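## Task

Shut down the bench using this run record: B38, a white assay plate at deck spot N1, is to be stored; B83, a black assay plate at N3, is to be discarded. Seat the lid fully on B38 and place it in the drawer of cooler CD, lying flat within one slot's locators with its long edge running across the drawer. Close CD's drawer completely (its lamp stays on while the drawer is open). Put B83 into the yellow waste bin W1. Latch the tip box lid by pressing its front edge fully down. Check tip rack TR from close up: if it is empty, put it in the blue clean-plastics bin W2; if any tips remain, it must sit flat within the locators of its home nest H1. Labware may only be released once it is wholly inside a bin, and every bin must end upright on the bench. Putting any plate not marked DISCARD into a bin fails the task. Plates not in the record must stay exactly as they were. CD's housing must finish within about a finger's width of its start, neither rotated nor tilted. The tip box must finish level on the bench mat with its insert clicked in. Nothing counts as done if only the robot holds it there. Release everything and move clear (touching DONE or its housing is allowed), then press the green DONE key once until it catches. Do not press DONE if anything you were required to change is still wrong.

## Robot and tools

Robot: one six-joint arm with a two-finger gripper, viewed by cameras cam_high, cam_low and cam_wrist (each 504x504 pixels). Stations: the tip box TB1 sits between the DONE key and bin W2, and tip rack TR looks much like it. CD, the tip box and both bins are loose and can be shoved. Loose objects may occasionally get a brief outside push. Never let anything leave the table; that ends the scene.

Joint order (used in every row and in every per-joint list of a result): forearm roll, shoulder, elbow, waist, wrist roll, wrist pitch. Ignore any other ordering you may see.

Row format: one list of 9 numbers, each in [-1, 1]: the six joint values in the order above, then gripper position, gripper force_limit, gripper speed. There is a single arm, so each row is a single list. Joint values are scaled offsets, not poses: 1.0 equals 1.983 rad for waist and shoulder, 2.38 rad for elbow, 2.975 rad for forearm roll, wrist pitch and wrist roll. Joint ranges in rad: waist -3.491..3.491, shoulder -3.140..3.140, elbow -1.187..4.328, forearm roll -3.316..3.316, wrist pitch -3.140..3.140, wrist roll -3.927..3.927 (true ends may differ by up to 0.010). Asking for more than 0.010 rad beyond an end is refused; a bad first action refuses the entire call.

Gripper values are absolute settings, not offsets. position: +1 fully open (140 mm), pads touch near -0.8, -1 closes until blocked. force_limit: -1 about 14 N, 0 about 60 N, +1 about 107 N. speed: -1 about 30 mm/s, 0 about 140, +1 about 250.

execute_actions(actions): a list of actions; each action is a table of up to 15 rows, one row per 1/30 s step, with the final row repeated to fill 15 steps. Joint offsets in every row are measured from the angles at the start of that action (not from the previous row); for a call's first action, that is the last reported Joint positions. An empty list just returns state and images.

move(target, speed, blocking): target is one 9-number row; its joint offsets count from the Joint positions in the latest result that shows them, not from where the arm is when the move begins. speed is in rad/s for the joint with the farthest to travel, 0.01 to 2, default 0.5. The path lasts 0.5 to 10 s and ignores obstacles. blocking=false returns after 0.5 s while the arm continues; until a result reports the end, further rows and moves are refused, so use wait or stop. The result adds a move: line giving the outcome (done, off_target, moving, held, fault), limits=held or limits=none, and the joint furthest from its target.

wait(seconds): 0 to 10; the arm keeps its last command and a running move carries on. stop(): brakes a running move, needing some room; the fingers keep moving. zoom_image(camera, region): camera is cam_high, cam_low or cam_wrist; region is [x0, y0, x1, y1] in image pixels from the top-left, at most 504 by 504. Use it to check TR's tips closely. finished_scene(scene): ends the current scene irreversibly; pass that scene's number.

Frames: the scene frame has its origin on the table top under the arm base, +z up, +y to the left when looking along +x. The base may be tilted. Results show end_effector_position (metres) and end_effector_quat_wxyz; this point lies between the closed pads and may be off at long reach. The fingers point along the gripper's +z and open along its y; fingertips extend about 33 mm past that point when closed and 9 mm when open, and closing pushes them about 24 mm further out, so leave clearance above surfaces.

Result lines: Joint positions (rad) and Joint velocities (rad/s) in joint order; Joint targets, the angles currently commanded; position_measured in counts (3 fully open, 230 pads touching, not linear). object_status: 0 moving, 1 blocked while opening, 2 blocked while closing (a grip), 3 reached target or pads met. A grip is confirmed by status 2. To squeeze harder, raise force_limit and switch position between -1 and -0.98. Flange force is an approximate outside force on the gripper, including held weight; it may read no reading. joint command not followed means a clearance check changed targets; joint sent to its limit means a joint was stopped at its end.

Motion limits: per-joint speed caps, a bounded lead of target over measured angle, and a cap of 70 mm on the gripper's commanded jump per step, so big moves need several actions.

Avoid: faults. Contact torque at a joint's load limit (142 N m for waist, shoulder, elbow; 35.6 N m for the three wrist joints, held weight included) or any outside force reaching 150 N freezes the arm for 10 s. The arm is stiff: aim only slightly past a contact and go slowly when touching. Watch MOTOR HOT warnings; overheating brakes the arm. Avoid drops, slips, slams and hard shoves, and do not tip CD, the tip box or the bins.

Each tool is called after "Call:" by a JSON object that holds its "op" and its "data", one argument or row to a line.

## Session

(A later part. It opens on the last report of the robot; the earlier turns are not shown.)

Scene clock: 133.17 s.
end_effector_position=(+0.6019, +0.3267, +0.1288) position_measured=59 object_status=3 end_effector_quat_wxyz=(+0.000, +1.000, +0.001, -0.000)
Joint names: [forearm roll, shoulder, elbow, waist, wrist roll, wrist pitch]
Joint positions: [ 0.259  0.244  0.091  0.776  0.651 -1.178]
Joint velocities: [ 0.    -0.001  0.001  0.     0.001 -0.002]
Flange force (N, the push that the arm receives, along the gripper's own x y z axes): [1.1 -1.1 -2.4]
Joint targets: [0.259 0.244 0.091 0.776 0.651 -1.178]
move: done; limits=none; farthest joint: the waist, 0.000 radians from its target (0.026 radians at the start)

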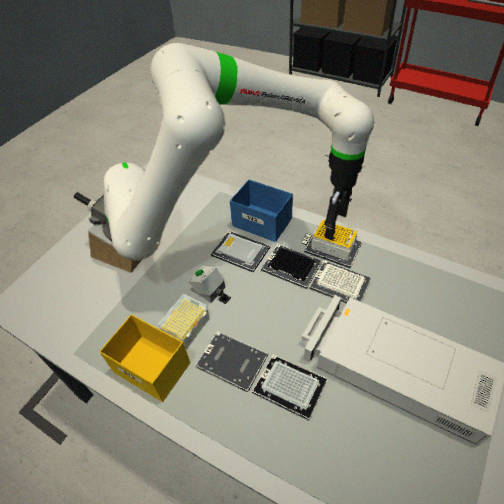

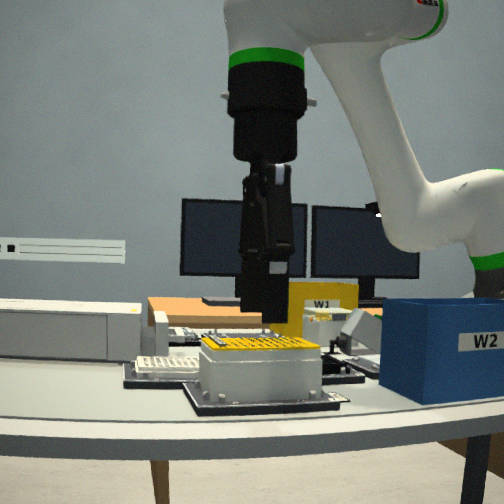

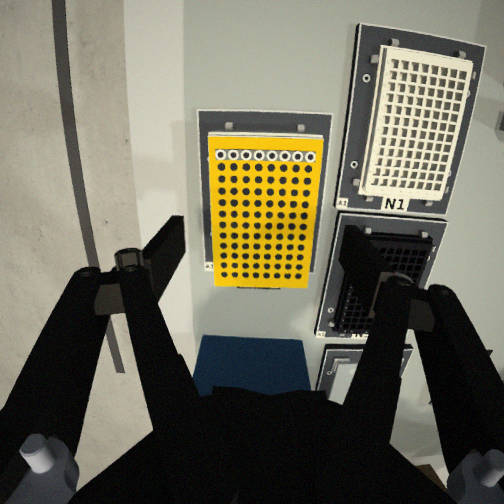

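Call:
{"op": "move", "data": {
  "target": [-0.0005,-0.1726,-0.1967,-0.0365,0.0131,0.0468,0.55,-1,0],
  "speed": 0.5
}}

Scene clock: 136.27 s.
end_effector_position=(+0.5098, +0.1897, +0.1193) position_measured=59 object_status=3 end_effector_quat_wxyz=(+0.001, +1.000, +0.000, +0.000)
Joint names: [forearm roll, shoulder, elbow, waist, wrist roll, wrist pitch]
Joint positions: [ 0.258 -0.098 -0.377  0.703  0.69  -1.039]
Joint velocities: [ 0.001 -0.001 -0.002 -0.     0.     0.001]
Flange force (N, the push that the arm receives, along the gripper's own x y z axes): [-8.0 2.1 -5.1]
Joint targets: [0.258 -0.098 -0.377 0.703 0.690 -1.039]
move: done; limits=none; farthest joint: the waist, 0.000 radians from its target (0.072 radians at the start)

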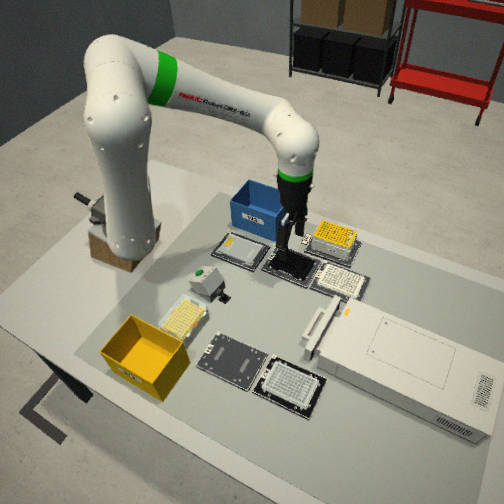

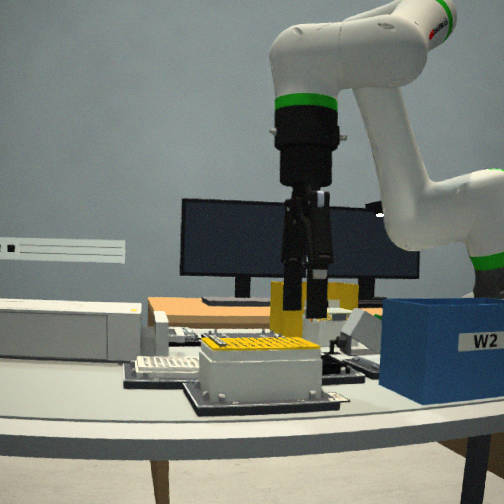

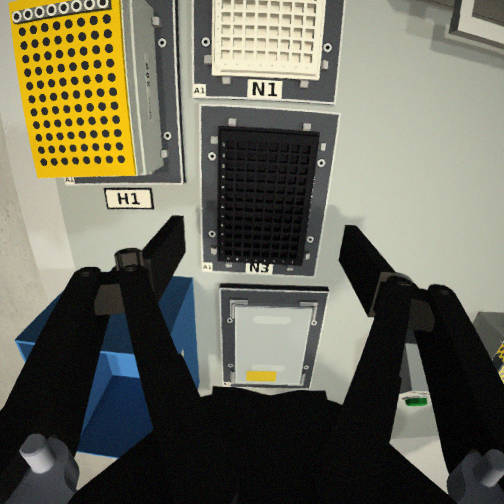

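Call:
{"op": "move", "data": {
  "target": [0.0057,0.0482,-0.0199,-0.0188,-0.0119,0.04935,0.55,-1,0],
  "speed": 0.25
}}

Scene clock: 154.03 s.
end_effector_position=(+0.5132, +0.1904, +0.0593) position_measured=59 object_status=3 end_effector_quat_wxyz=(+0.001, +1.000, -0.015, +0.000)
Joint names: [forearm roll, shoulder, elbow, waist, wrist roll, wrist pitch]
Joint positions: [ 0.275 -0.003 -0.424  0.666  0.655 -0.892]
Joint velocities: [ 0.     0.001 -0.001 -0.    -0.     0.002]
Flange force (N, the push that the arm receives, along the gripper's own x y z axes): [-0.7 -3.2 -4.8]
Joint targets: [0.275 -0.002 -0.424 0.666 0.655 -0.892]
move: done; limits=none; farthest joint: the waist, 0.000 radians from its target (0.038 radians at the start)

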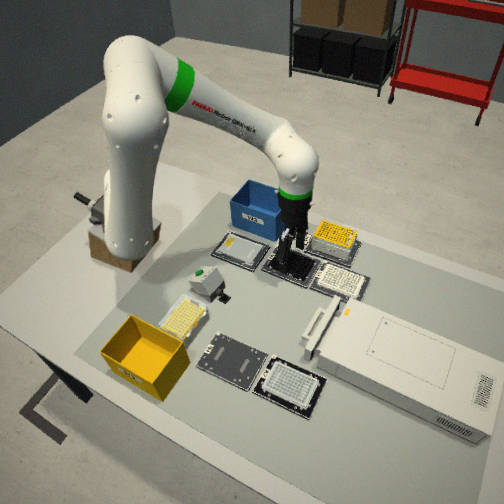

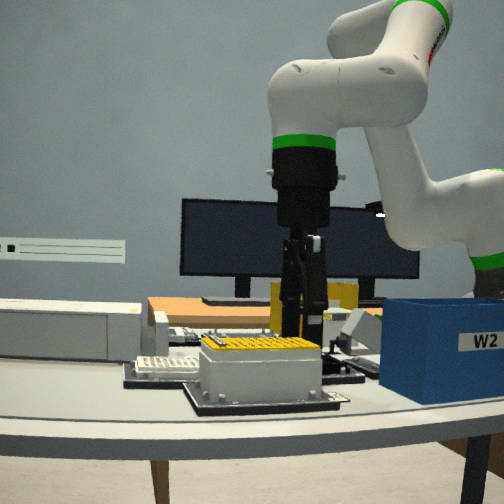

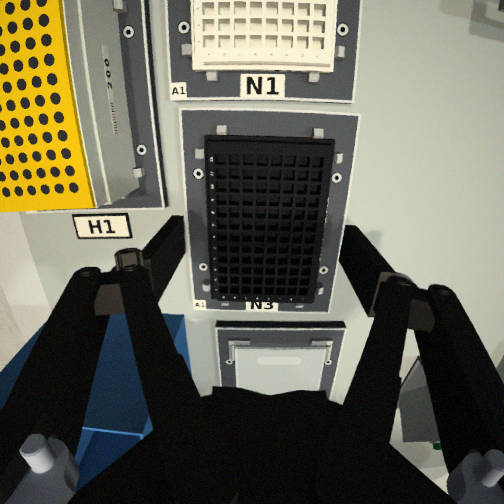

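Call:
{"op": "move", "data": {
  "target": [0.0019,0.0152,-0.0070,-0.0068,-0.0002,0.0161,0.55,-1,0],
  "speed": 0.1
}}

Call:
{"op": "execute_actions", "data": {
  "actions": [
    [[0,0,0,0,0,0,-1,-1,-0.8]],
    [[0,0,0,0,0,0,-1,-1,-0.8]]
  ]
}}

Scene clock: 158.20 s.
end_effector_position=(+0.5127, +0.1886, +0.0399) position_measured=59 object_status=3 end_effector_quat_wxyz=(+0.001, +1.000, -0.015, +0.000)
Joint names: [forearm roll, shoulder, elbow, waist, wrist roll, wrist pitch]
Joint positions: [ 0.28   0.027 -0.441  0.653  0.654 -0.844]
Joint velocities: [ 0.001  0.001  0.    -0.     0.     0.002]
Flange force (N, the push that the arm receives, along the gripper's own x y z axes): [-0.5 -1.0 -3.7]
Joint targets: [0.280 0.028 -0.441 0.653 0.654 -0.844]
move: done; limits=none; farthest joint: the waist, 0.000 radians from its target (0.013 radians at the start)

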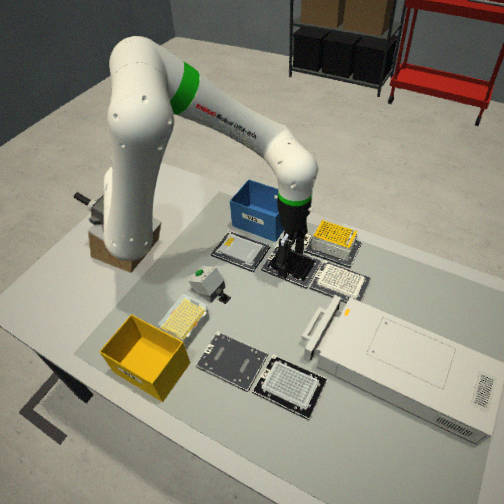

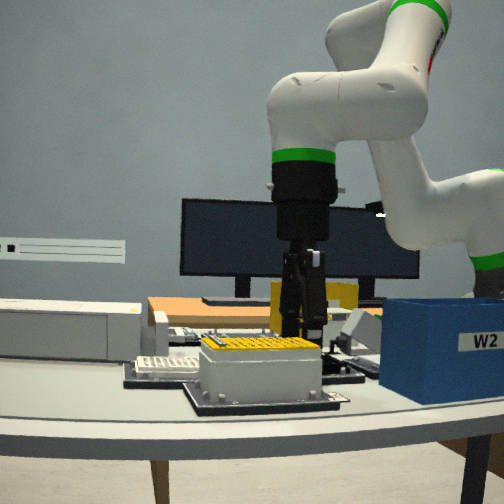

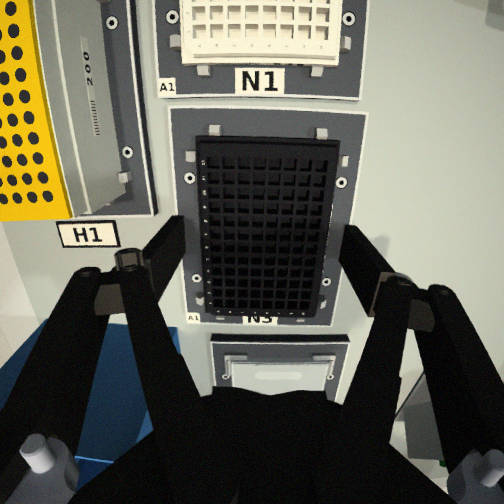

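Scene clock: 159.20 s.
end_effector_position=(+0.5128, +0.1886, +0.0399) position_measured=73 object_status=2 end_effector_quat_wxyz=(+0.001, +1.000, -0.015, +0.000)
Joint names: [forearm roll, shoulder, elbow, waist, wrist roll, wrist pitch]
Joint positions: [ 0.28   0.027 -0.441  0.653  0.654 -0.844]
Joint velocities: [ 0.001 -0.     0.001  0.     0.    -0.001]
Flange force (N, the push that the arm receives, along the gripper's own x y z axes): [-17.6 -14.9 -38.0]
Flange force at the end of the 1st action (N, along the gripper's axes at the end of the call): [-25.9 -14.7 -39.9]
Joint targets: [0.280 0.027 -0.441 0.653 0.654 -0.844]

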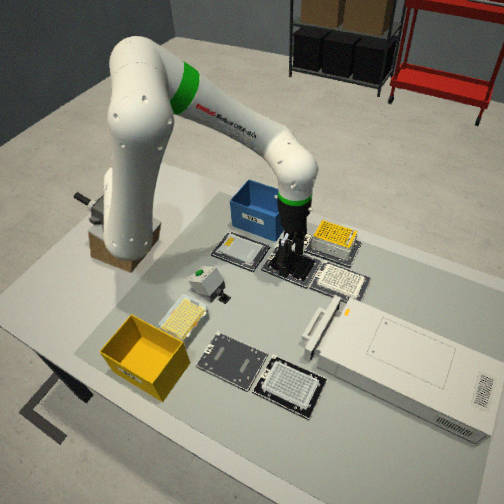

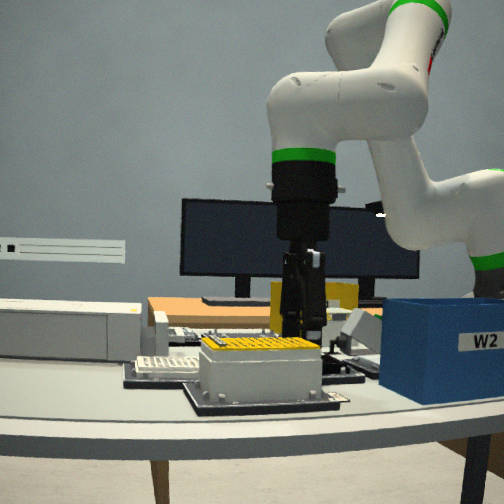

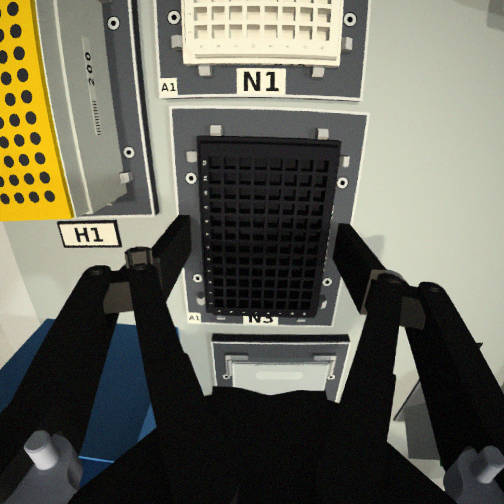

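Call:
{"op": "execute_actions", "data": {
  "actions": [
    [[-0.0006,-0.0048,0.002,0.0019,0.0002,-0.0049,-1,-1,-0.8]],
    [[0,0,0,0,0,0,-1,-1,-0.8]],
    [[0,0,0,0,0,0,-1,-1,-0.8]]
  ]
}}

Scene clock: 162.80 s.
end_effector_position=(+0.5129, +0.1890, +0.0458) position_measured=100 object_status=2 end_effector_quat_wxyz=(+0.001, +1.000, -0.015, +0.000)
Joint names: [forearm roll, shoulder, elbow, waist, wrist roll, wrist pitch]
Joint positions: [ 0.279  0.018 -0.436  0.656  0.655 -0.859]
Joint velocities: [ 0.  0.  0. -0. -0. -0.]
Flange force (N, the push that the arm receives, along the gripper's own x y z axes): [0.3 0.3 -3.0]
Flange force at the end of the 1st action (N, along the gripper's axes at the end of the call): [2.5 0.2 -2.1]
Flange force at the end of the 2nd action (N, along the gripper's axes at the end of the call): [1.5 2.2 -0.1]
Joint targets: [0.279 0.018 -0.436 0.656 0.655 -0.859]

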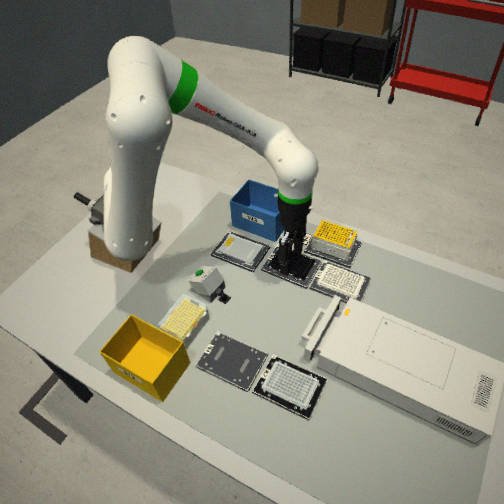

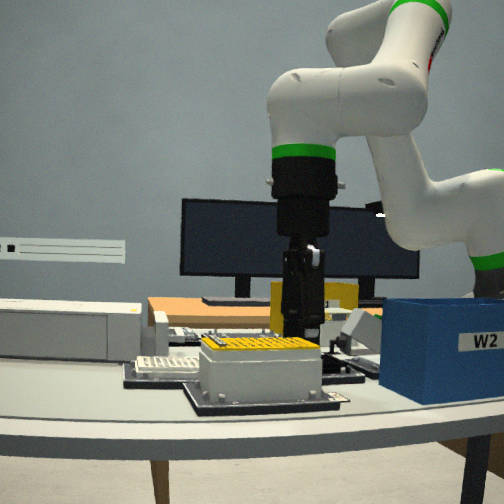

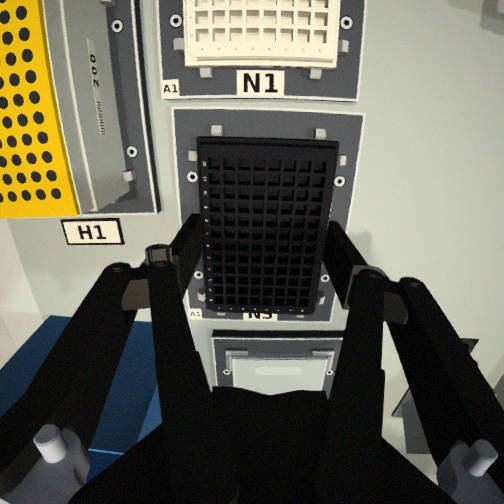

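Call:
{"op": "execute_actions", "data": {
  "actions": [
    [[0,0,0,0,0,0,-0.98,-0.4,-0.8]],
    [[-0.0014,-0.012,0.005,0.0047,0.0005,-0.0123,-0.98,-0.4,-0.8]],
    [[0,0,0,0,0,0,-0.98,-0.4,-0.8]]
  ]
}}

Scene clock: 166.67 s.
end_effector_position=(+0.5132, +0.1896, +0.0607) position_measured=103 object_status=2 end_effector_quat_wxyz=(+0.001, +1.000, -0.015, +0.001)
Joint names: [forearm roll, shoulder, elbow, waist, wrist roll, wrist pitch]
Joint positions: [ 0.274 -0.006 -0.424  0.666  0.656 -0.895]
Joint velocities: [-0.     0.    -0.001  0.     0.    -0.   ]
Flange force (N, the push that the arm receives, along the gripper's own x y z axes): [0.6 -0.7 -2.8]
Flange force at the end of the 1st action (N, along the gripper's axes at the end of the call): [0.1 0.6 -6.0]
Flange force at the end of the 2nd action (N, along the gripper's axes at the end of the call): [-0.1 -0.6 -5.1]
Joint targets: [0.274 -0.006 -0.424 0.666 0.656 -0.895]

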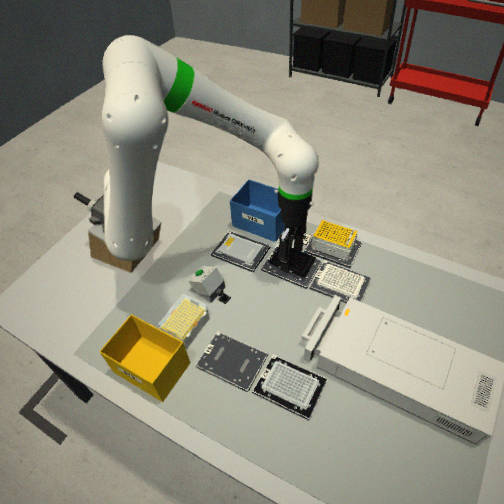

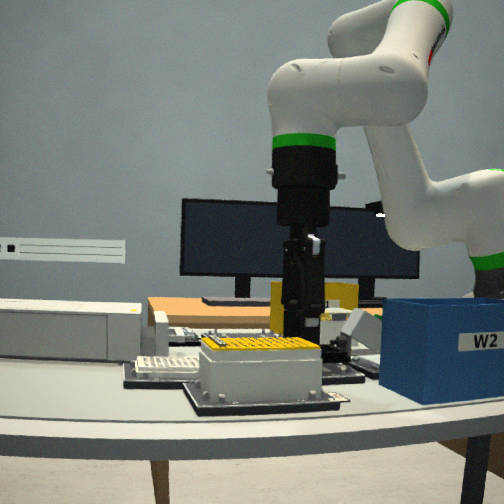

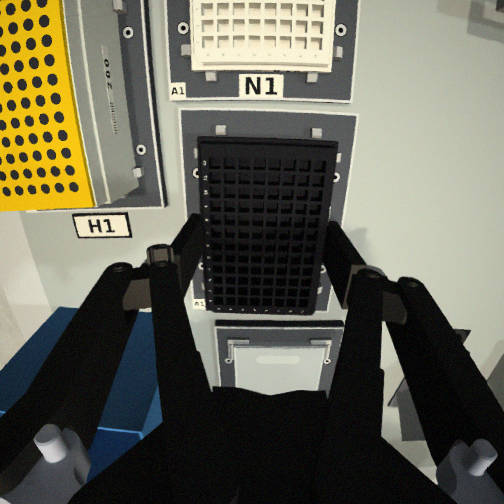

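Call:
{"op": "move", "data": {
  "target": [-0.0084,-0.1084,0.0971,0.0610,0.0094,-0.1550,-0.98,-0.4,-0.8],
  "speed": 0.5
}}

Call:
{"op": "move", "data": {
  "target": [-0.1734,0.0484,-0.0227,-0.8089,-0.4867,0.0461,-0.98,-0.4,-0.8],
  "speed": 0.8
}}

Scene clock: 170.77 s.
end_effector_position=(+0.5099, +0.1893, +0.2494) position_measured=103 object_status=2 end_effector_quat_wxyz=(+0.001, +1.000, -0.001, +0.000)
Joint names: [forearm roll, shoulder, elbow, waist, wrist roll, wrist pitch]
Joint positions: [ 0.249 -0.221 -0.193  0.787  0.684 -1.356]
Joint velocities: [-0.    -0.001 -0.     0.    -0.001 -0.002]
Flange force (N, the push that the arm receives, along the gripper's own x y z axes): [-8.6 1.5 -5.2]
Joint targets: [0.249 -0.221 -0.193 0.787 0.684 -1.356]
move: done; limits=none; farthest joint: the elbow, 0.001 radians from its target (0.232 radians at the start)

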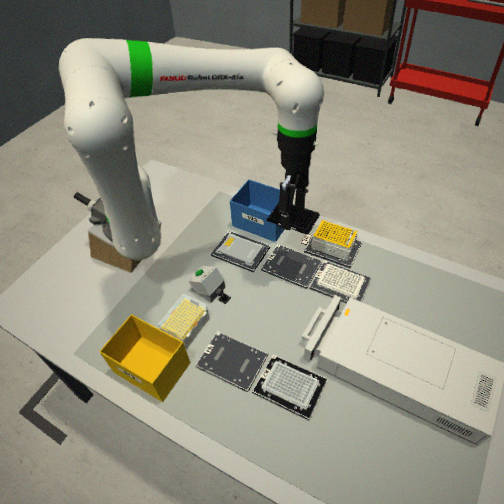

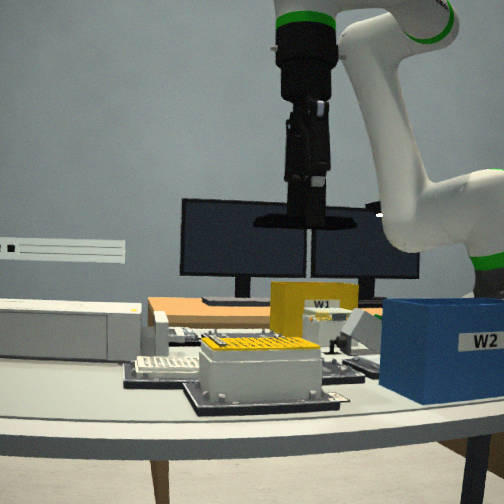

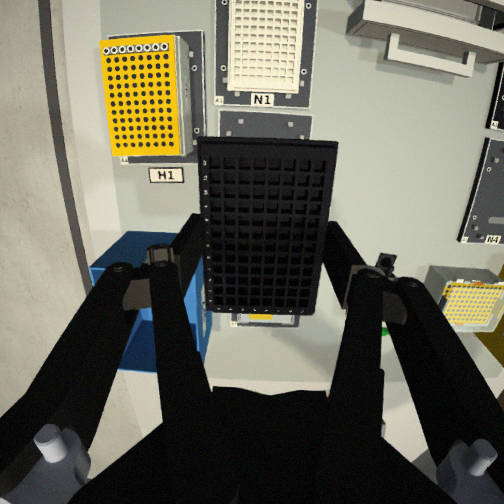

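Scene clock: 173.40 s.
end_effector_position=(+0.3497, -0.3315, +0.1898) position_measured=103 object_status=2 end_effector_quat_wxyz=(-0.000, -0.000, +1.000, -0.000)
Joint names: [forearm roll, shoulder, elbow, waist, wrist roll, wrist pitch]
Joint positions: [-0.266 -0.125 -0.247 -0.818 -0.764 -1.219]
Joint velocities: [ 0.001  0.     0.    -0.001 -0.001  0.   ]
Flange force (N, the push that the arm receives, along the gripper's own x y z axes): [-2.6 4.1 -1.9]
Joint targets: [-0.266 -0.125 -0.247 -0.818 -0.764 -1.219]
move: done; limits=none; farthest joint: the forearm roll, 0.001 radians from its target (0.516 radians at the start)

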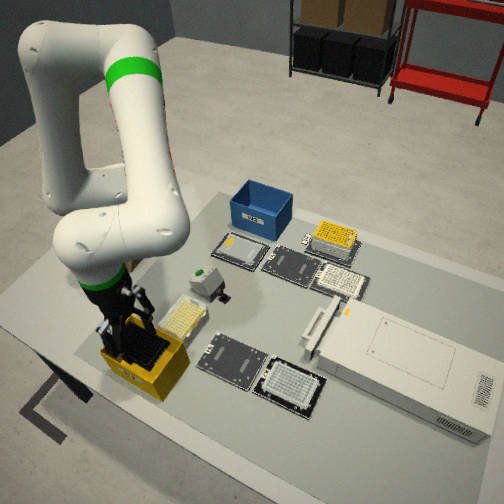

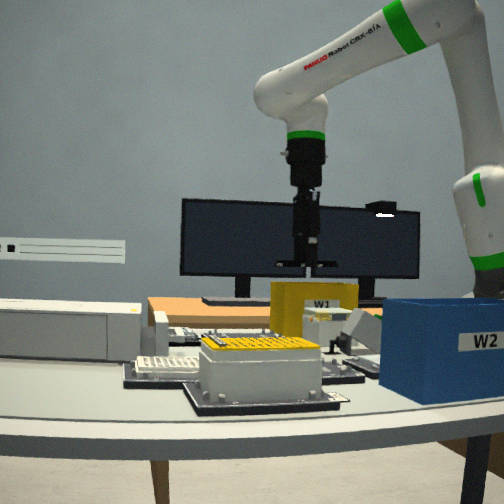

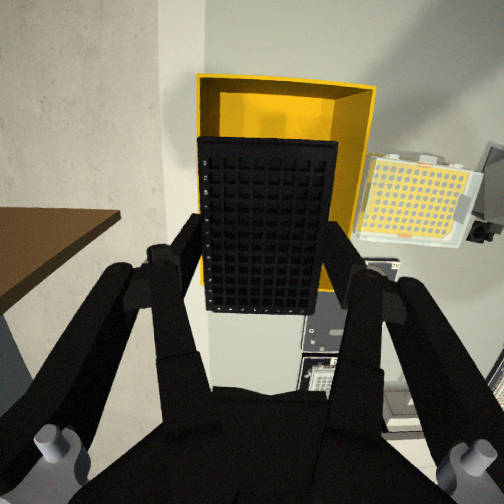

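Call:
{"op": "move", "data": {
  "target": [0,-0.0156,-0.0193,0,-0.0134,0.0047,-0.98,-0.4,-0.8],
  "speed": 0.2
}}

Scene clock: 182.60 s.
end_effector_position=(+0.3368, -0.3225, +0.1854) position_measured=103 object_status=2 end_effector_quat_wxyz=(-0.001, +0.021, +1.000, -0.001)
Joint names: [forearm roll, shoulder, elbow, waist, wrist roll, wrist pitch]
Joint positions: [-0.266 -0.156 -0.293 -0.818 -0.803 -1.205]
Joint velocities: [ 0.001 -0.001 -0.003  0.001 -0.002  0.   ]
Flange force (N, the push that the arm receives, along the gripper's own x y z axes): [-1.5 3.4 -1.1]
Joint targets: [-0.266 -0.156 -0.293 -0.818 -0.804 -1.205]
move: done; limits=none; farthest joint: the waist, 0.000 radians from its target (0.000 radians at the start)

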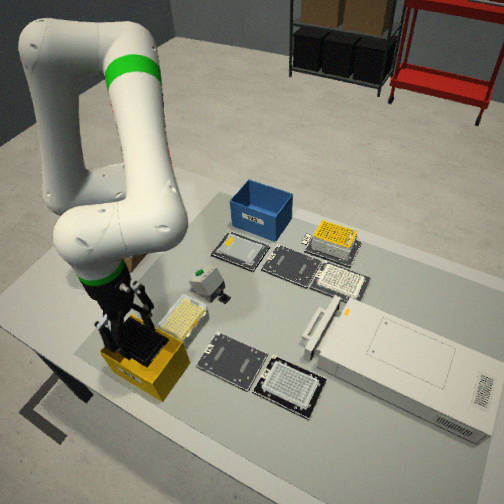

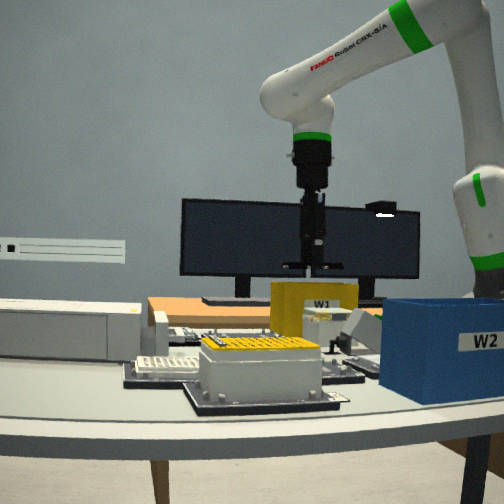

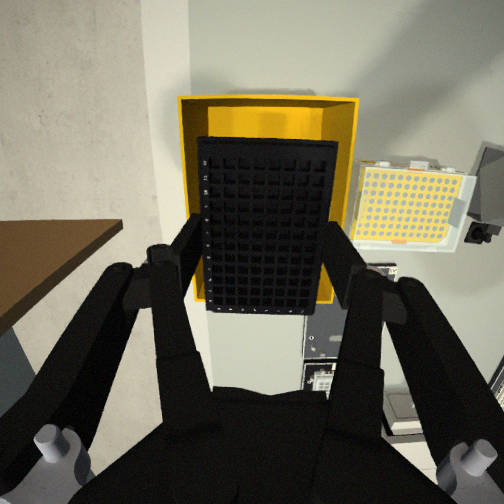

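Call:
{"op": "move", "data": {
  "target": [-0.0026,0.0281,-0.0254,0.0154,0.0006,0.0403,-0.98,-0.4,-0.8],
  "speed": 0.2
}}

Scene clock: 186.70 s.
end_effector_position=(+0.3374, -0.3235, +0.1362) position_measured=103 object_status=2 end_effector_quat_wxyz=(-0.001, +0.022, +1.000, -0.000)
Joint names: [forearm roll, shoulder, elbow, waist, wrist roll, wrist pitch]
Joint positions: [-0.274 -0.1   -0.354 -0.787 -0.802 -1.085]
Joint velocities: [-0.001  0.001  0.     0.001 -0.     0.001]
Flange force (N, the push that the arm receives, along the gripper's own x y z axes): [0.3 6.1 -3.2]
Joint targets: [-0.274 -0.100 -0.354 -0.787 -0.802 -1.085]
move: done; limits=none; farthest joint: the waist, 0.000 radians from its target (0.030 radians at the start)

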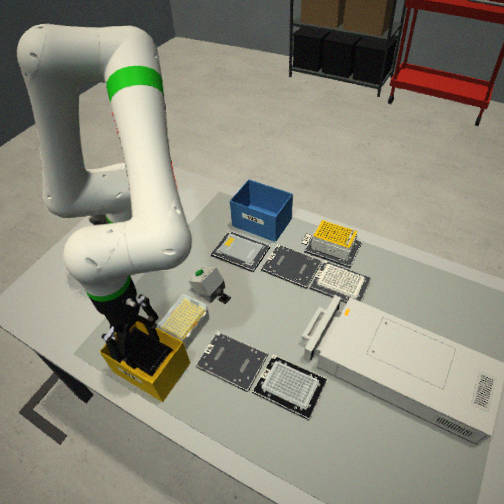

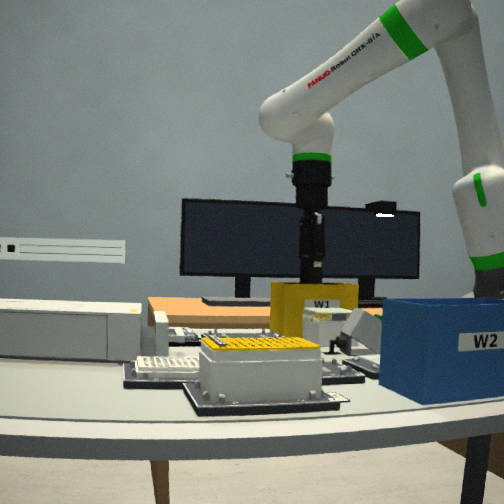

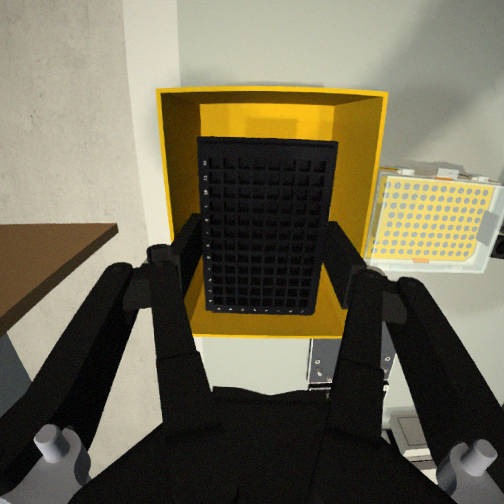

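Call:
{"op": "move", "data": {
  "target": [-0.0016,0.0151,-0.0175,0.0116,-0.0011,0.0247,-0.98,-0.4,-0.8],
  "speed": 0.15
}}

Call:
{"op": "execute_actions", "data": {
  "actions": [
    [[0,0,0,0,0,0,0.42,-0.4,-0.5]],
    [[0,0,0,0,0,0,0.42,-0.4,-0.5]]
  ]
}}

Scene clock: 191.77 s.
end_effector_position=(+0.3351, -0.3200, +0.1067) position_measured=103 object_status=2 end_effector_quat_wxyz=(-0.001, +0.022, +1.000, -0.000)
Joint names: [forearm roll, shoulder, elbow, waist, wrist roll, wrist pitch]
Joint positions: [-0.279 -0.07  -0.395 -0.764 -0.805 -1.012]
Joint velocities: [-0.     0.001 -0.     0.     0.     0.002]
Flange force (N, the push that the arm receives, along the gripper's own x y z axes): [-0.4 -2.9 -0.2]
Joint targets: [-0.279 -0.070 -0.395 -0.764 -0.805 -1.012]
move: done; limits=none; farthest joint: the waist, 0.000 radians from its target (0.023 radians at the start)

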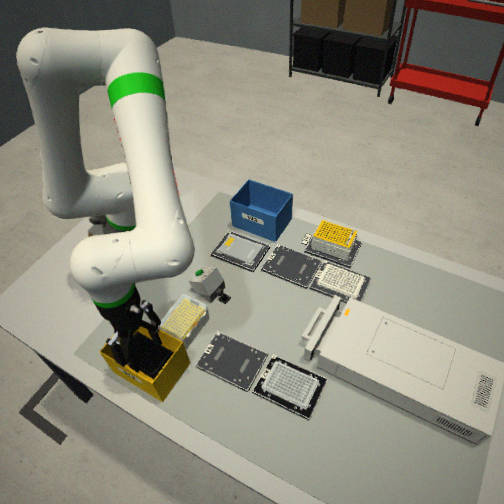

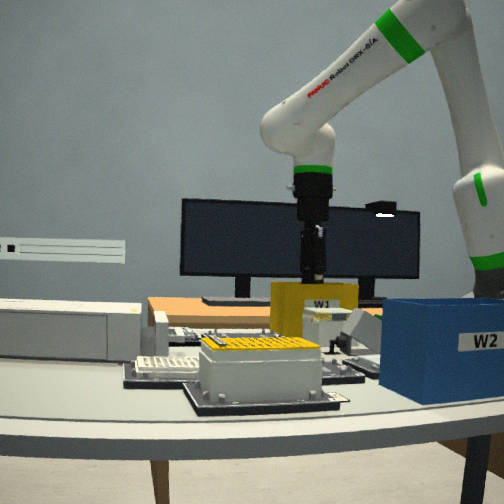

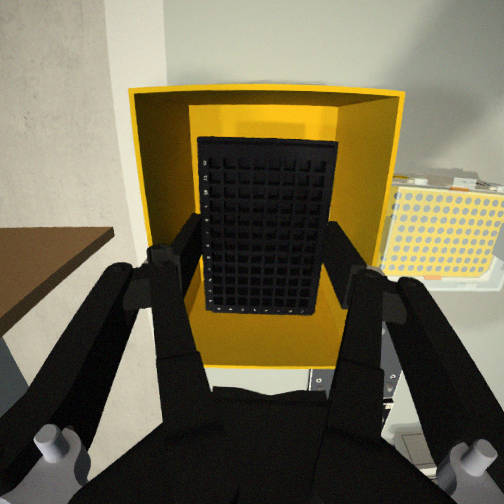

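Scene clock: 192.77 s.
end_effector_position=(+0.3351, -0.3199, +0.1067) position_measured=76 object_status=3 end_effector_quat_wxyz=(-0.001, +0.022, +1.000, -0.000)
Joint names: [forearm roll, shoulder, elbow, waist, wrist roll, wrist pitch]
Joint positions: [-0.279 -0.07  -0.395 -0.764 -0.805 -1.012]
Joint velocities: [ 0. -0.  0. -0.  0. -0.]
Flange force (N, the push that the arm receives, along the gripper's own x y z axes): [-2.1 5.4 -4.9]
Flange force at the end of the 1st action (N, along the gripper's axes at the end of the call): [-0.3 0.3 -5.1]
Joint targets: [-0.279 -0.070 -0.395 -0.764 -0.805 -1.012]

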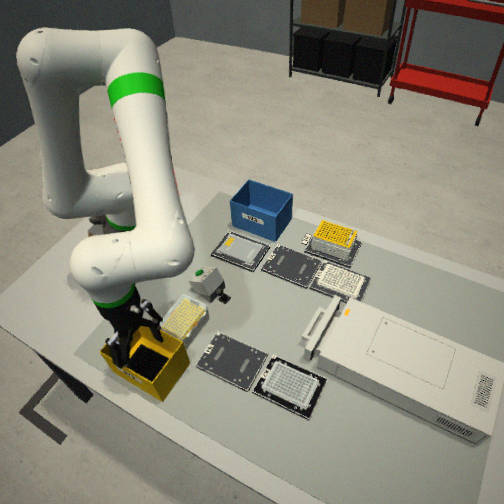

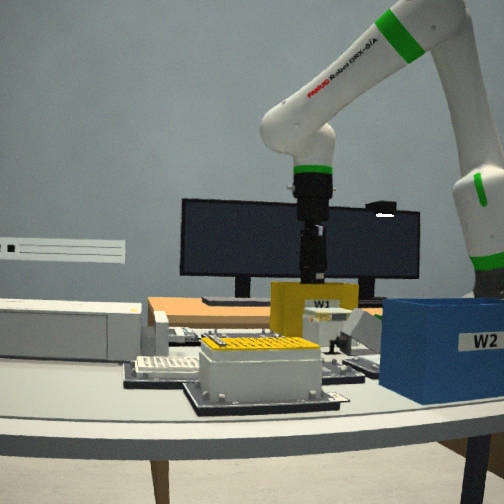

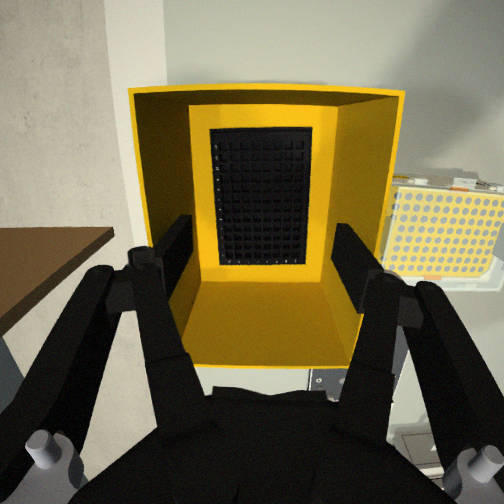

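Call:
{"op": "move", "data": {
  "target": [0.005,-0.0525,0.0475,-0.0288,-0.001,-0.0753,0.42,-0.4,0],
  "speed": 0.4
}}

Scene clock: 201.47 s.
end_effector_position=(+0.3357, -0.3193, +0.1978) position_measured=76 object_status=3 end_effector_quat_wxyz=(-0.002, +0.021, +1.000, -0.000)
Joint names: [forearm roll, shoulder, elbow, waist, wrist roll, wrist pitch]
Joint positions: [-0.264 -0.174 -0.282 -0.821 -0.808 -1.236]
Joint velocities: [ 0.    -0.001  0.001 -0.     0.    -0.001]
Flange force (N, the push that the arm receives, along the gripper's own x y z axes): [-1.4 5.3 -3.9]
Joint targets: [-0.264 -0.174 -0.282 -0.821 -0.808 -1.236]
move: done; limits=none; farthest joint: the waist, 0.000 radians from its target (0.057 radians at the start)

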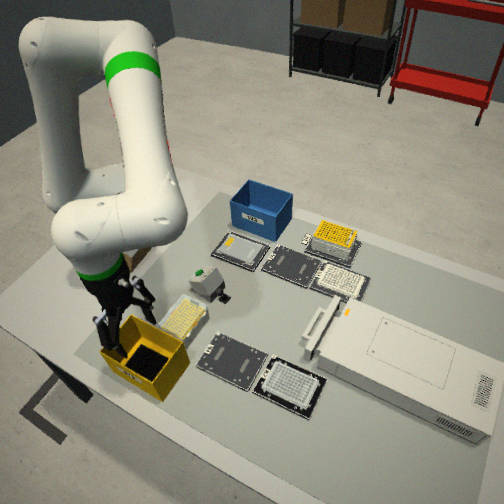

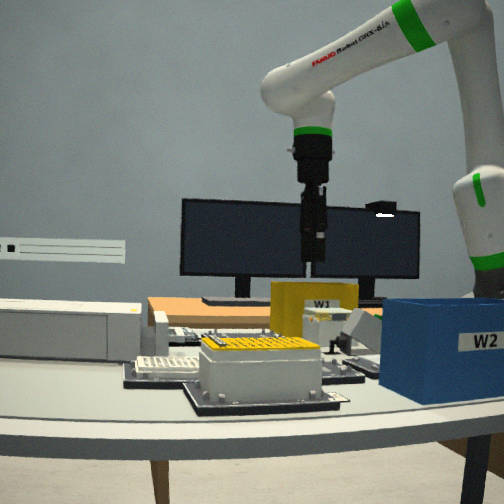

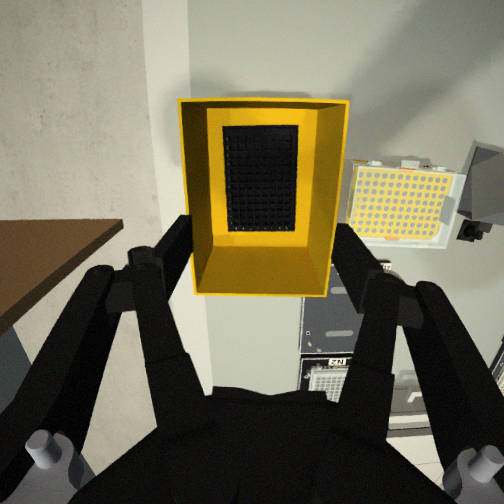

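Call:
{"op": "move", "data": {
  "target": [0.0494,-0.1715,-0.1147,0.2491,-0.1637,0.0111,1,-0.4,0],
  "speed": 0.5
}}

Call:
{"op": "zoom_image", "data": {
  "camera": "cam_wrist",
  "region": [150, 100, 370, 300]
}}

Call:
{"op": "zoom_image", "data": {
  "camera": "cam_low",
  "region": [260, 270, 400, 370]
}}

Scene clock: 205.27 s.
end_effector_position=(+0.3499, -0.1698, +0.1896) position_measured=3 object_status=3 end_effector_quat_wxyz=(+0.000, +0.000, +1.000, -0.000)
Joint names: [forearm roll, shoulder, elbow, waist, wrist roll, wrist pitch]
Joint positions: [-0.117 -0.514 -0.555 -0.327 -1.295 -1.203]
Joint velocities: [ 0.001 -0.001 -0.001  0.001 -0.002  0.   ]
Flange force (N, the push that the arm receives, along the gripper's own x y z axes): [-3.4 10.0 0.8]
Joint targets: [-0.117 -0.514 -0.555 -0.327 -1.295 -1.203]
move: done; limits=none; farthest joint: the waist, 0.000 radians from its target (0.494 radians at the start)

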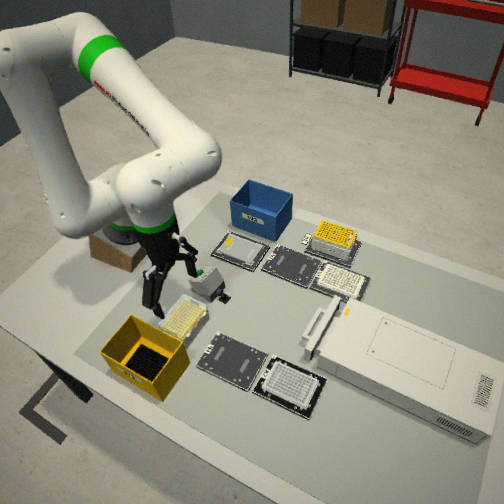

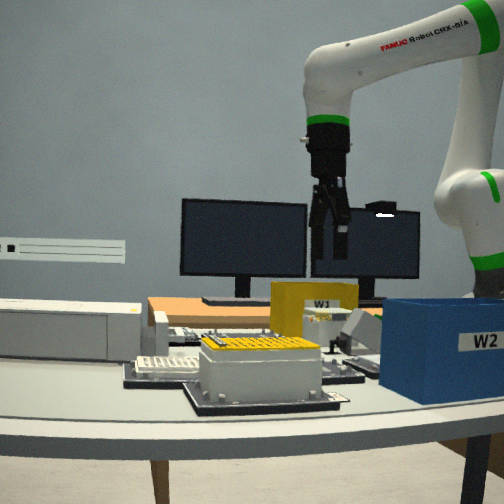

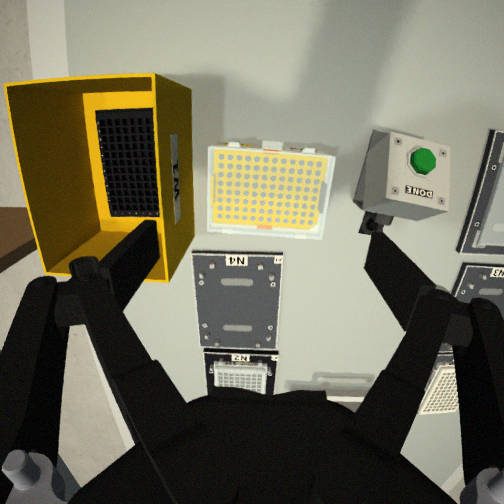

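Region (150, 100, 370, 300) of cam_wrist's 504x504 image, scaled by 2.291, with more detail than that image has; it fills the top 458 rows of this view, and the rest is white.

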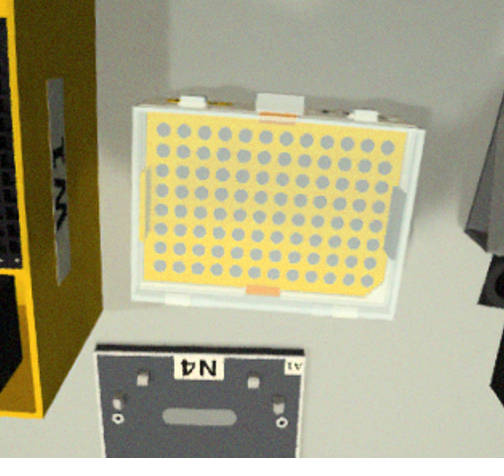

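Region (260, 270, 400, 370) of cam_low's 504x504 image, scaled by 3.600, with more detail than that image has; it fills the top 360 rows of this view, and the rest is white.

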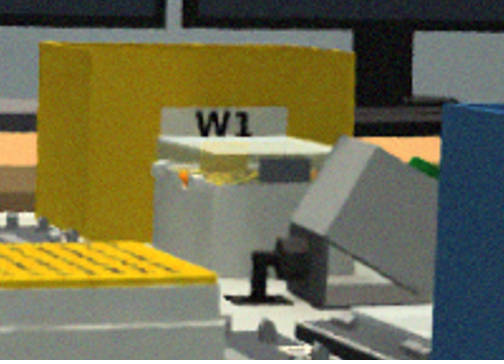

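Call:
{"op": "move", "data": {
  "target": [-0.0006,-0.0049,-0.0750,0.0115,-0.001,0.0571,-1,0,0.5],
  "speed": 0.25
}}

Call:
{"op": "zoom_image", "data": {
  "camera": "cam_low",
  "region": [260, 250, 400, 370]
}}

Scene clock: 215.57 s.
end_effector_position=(+0.3148, -0.1637, +0.1236) position_measured=233 object_status=3 end_effector_quat_wxyz=(+0.000, +0.000, +1.000, -0.000)
Joint names: [forearm roll, shoulder, elbow, waist, wrist roll, wrist pitch]
Joint positions: [-0.119 -0.524 -0.734 -0.305 -1.298 -1.033]
Joint velocities: [ 0.001 -0.    -0.001  0.     0.001  0.002]
Flange force (N, the push that the arm receives, along the gripper's own x y z axes): [4.2 8.6 -6.3]
Joint targets: [-0.119 -0.524 -0.734 -0.305 -1.298 -1.033]
move: done; limits=none; farthest joint: the waist, 0.000 radians from its target (0.023 radians at the start)

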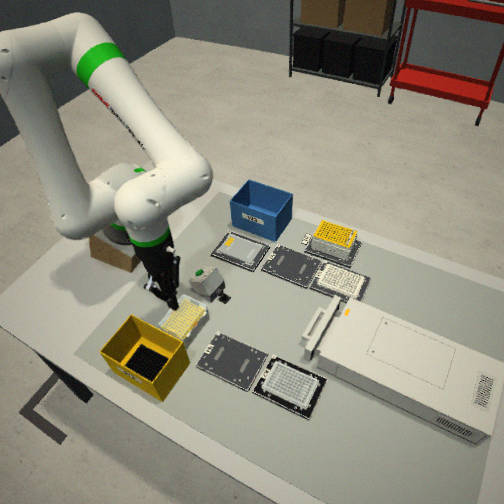

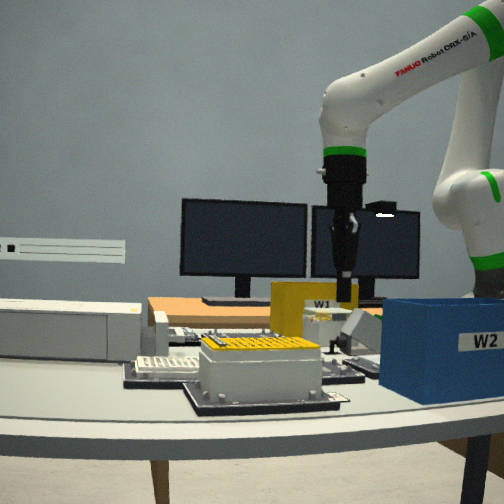

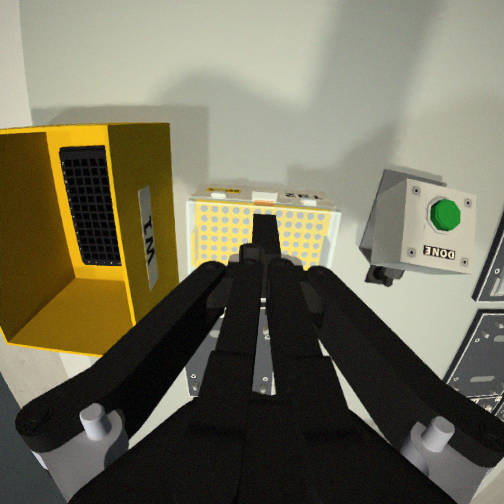

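Region (260, 250, 400, 370) of cam_low's 504x504 image, scaled by 3.600, with more detail than that image has; it fills the top 432 rows of this view, and the rest is white.

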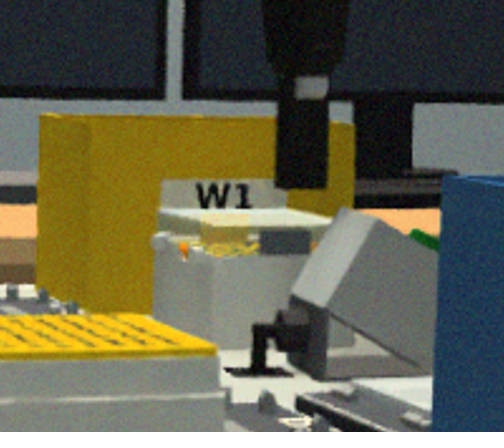

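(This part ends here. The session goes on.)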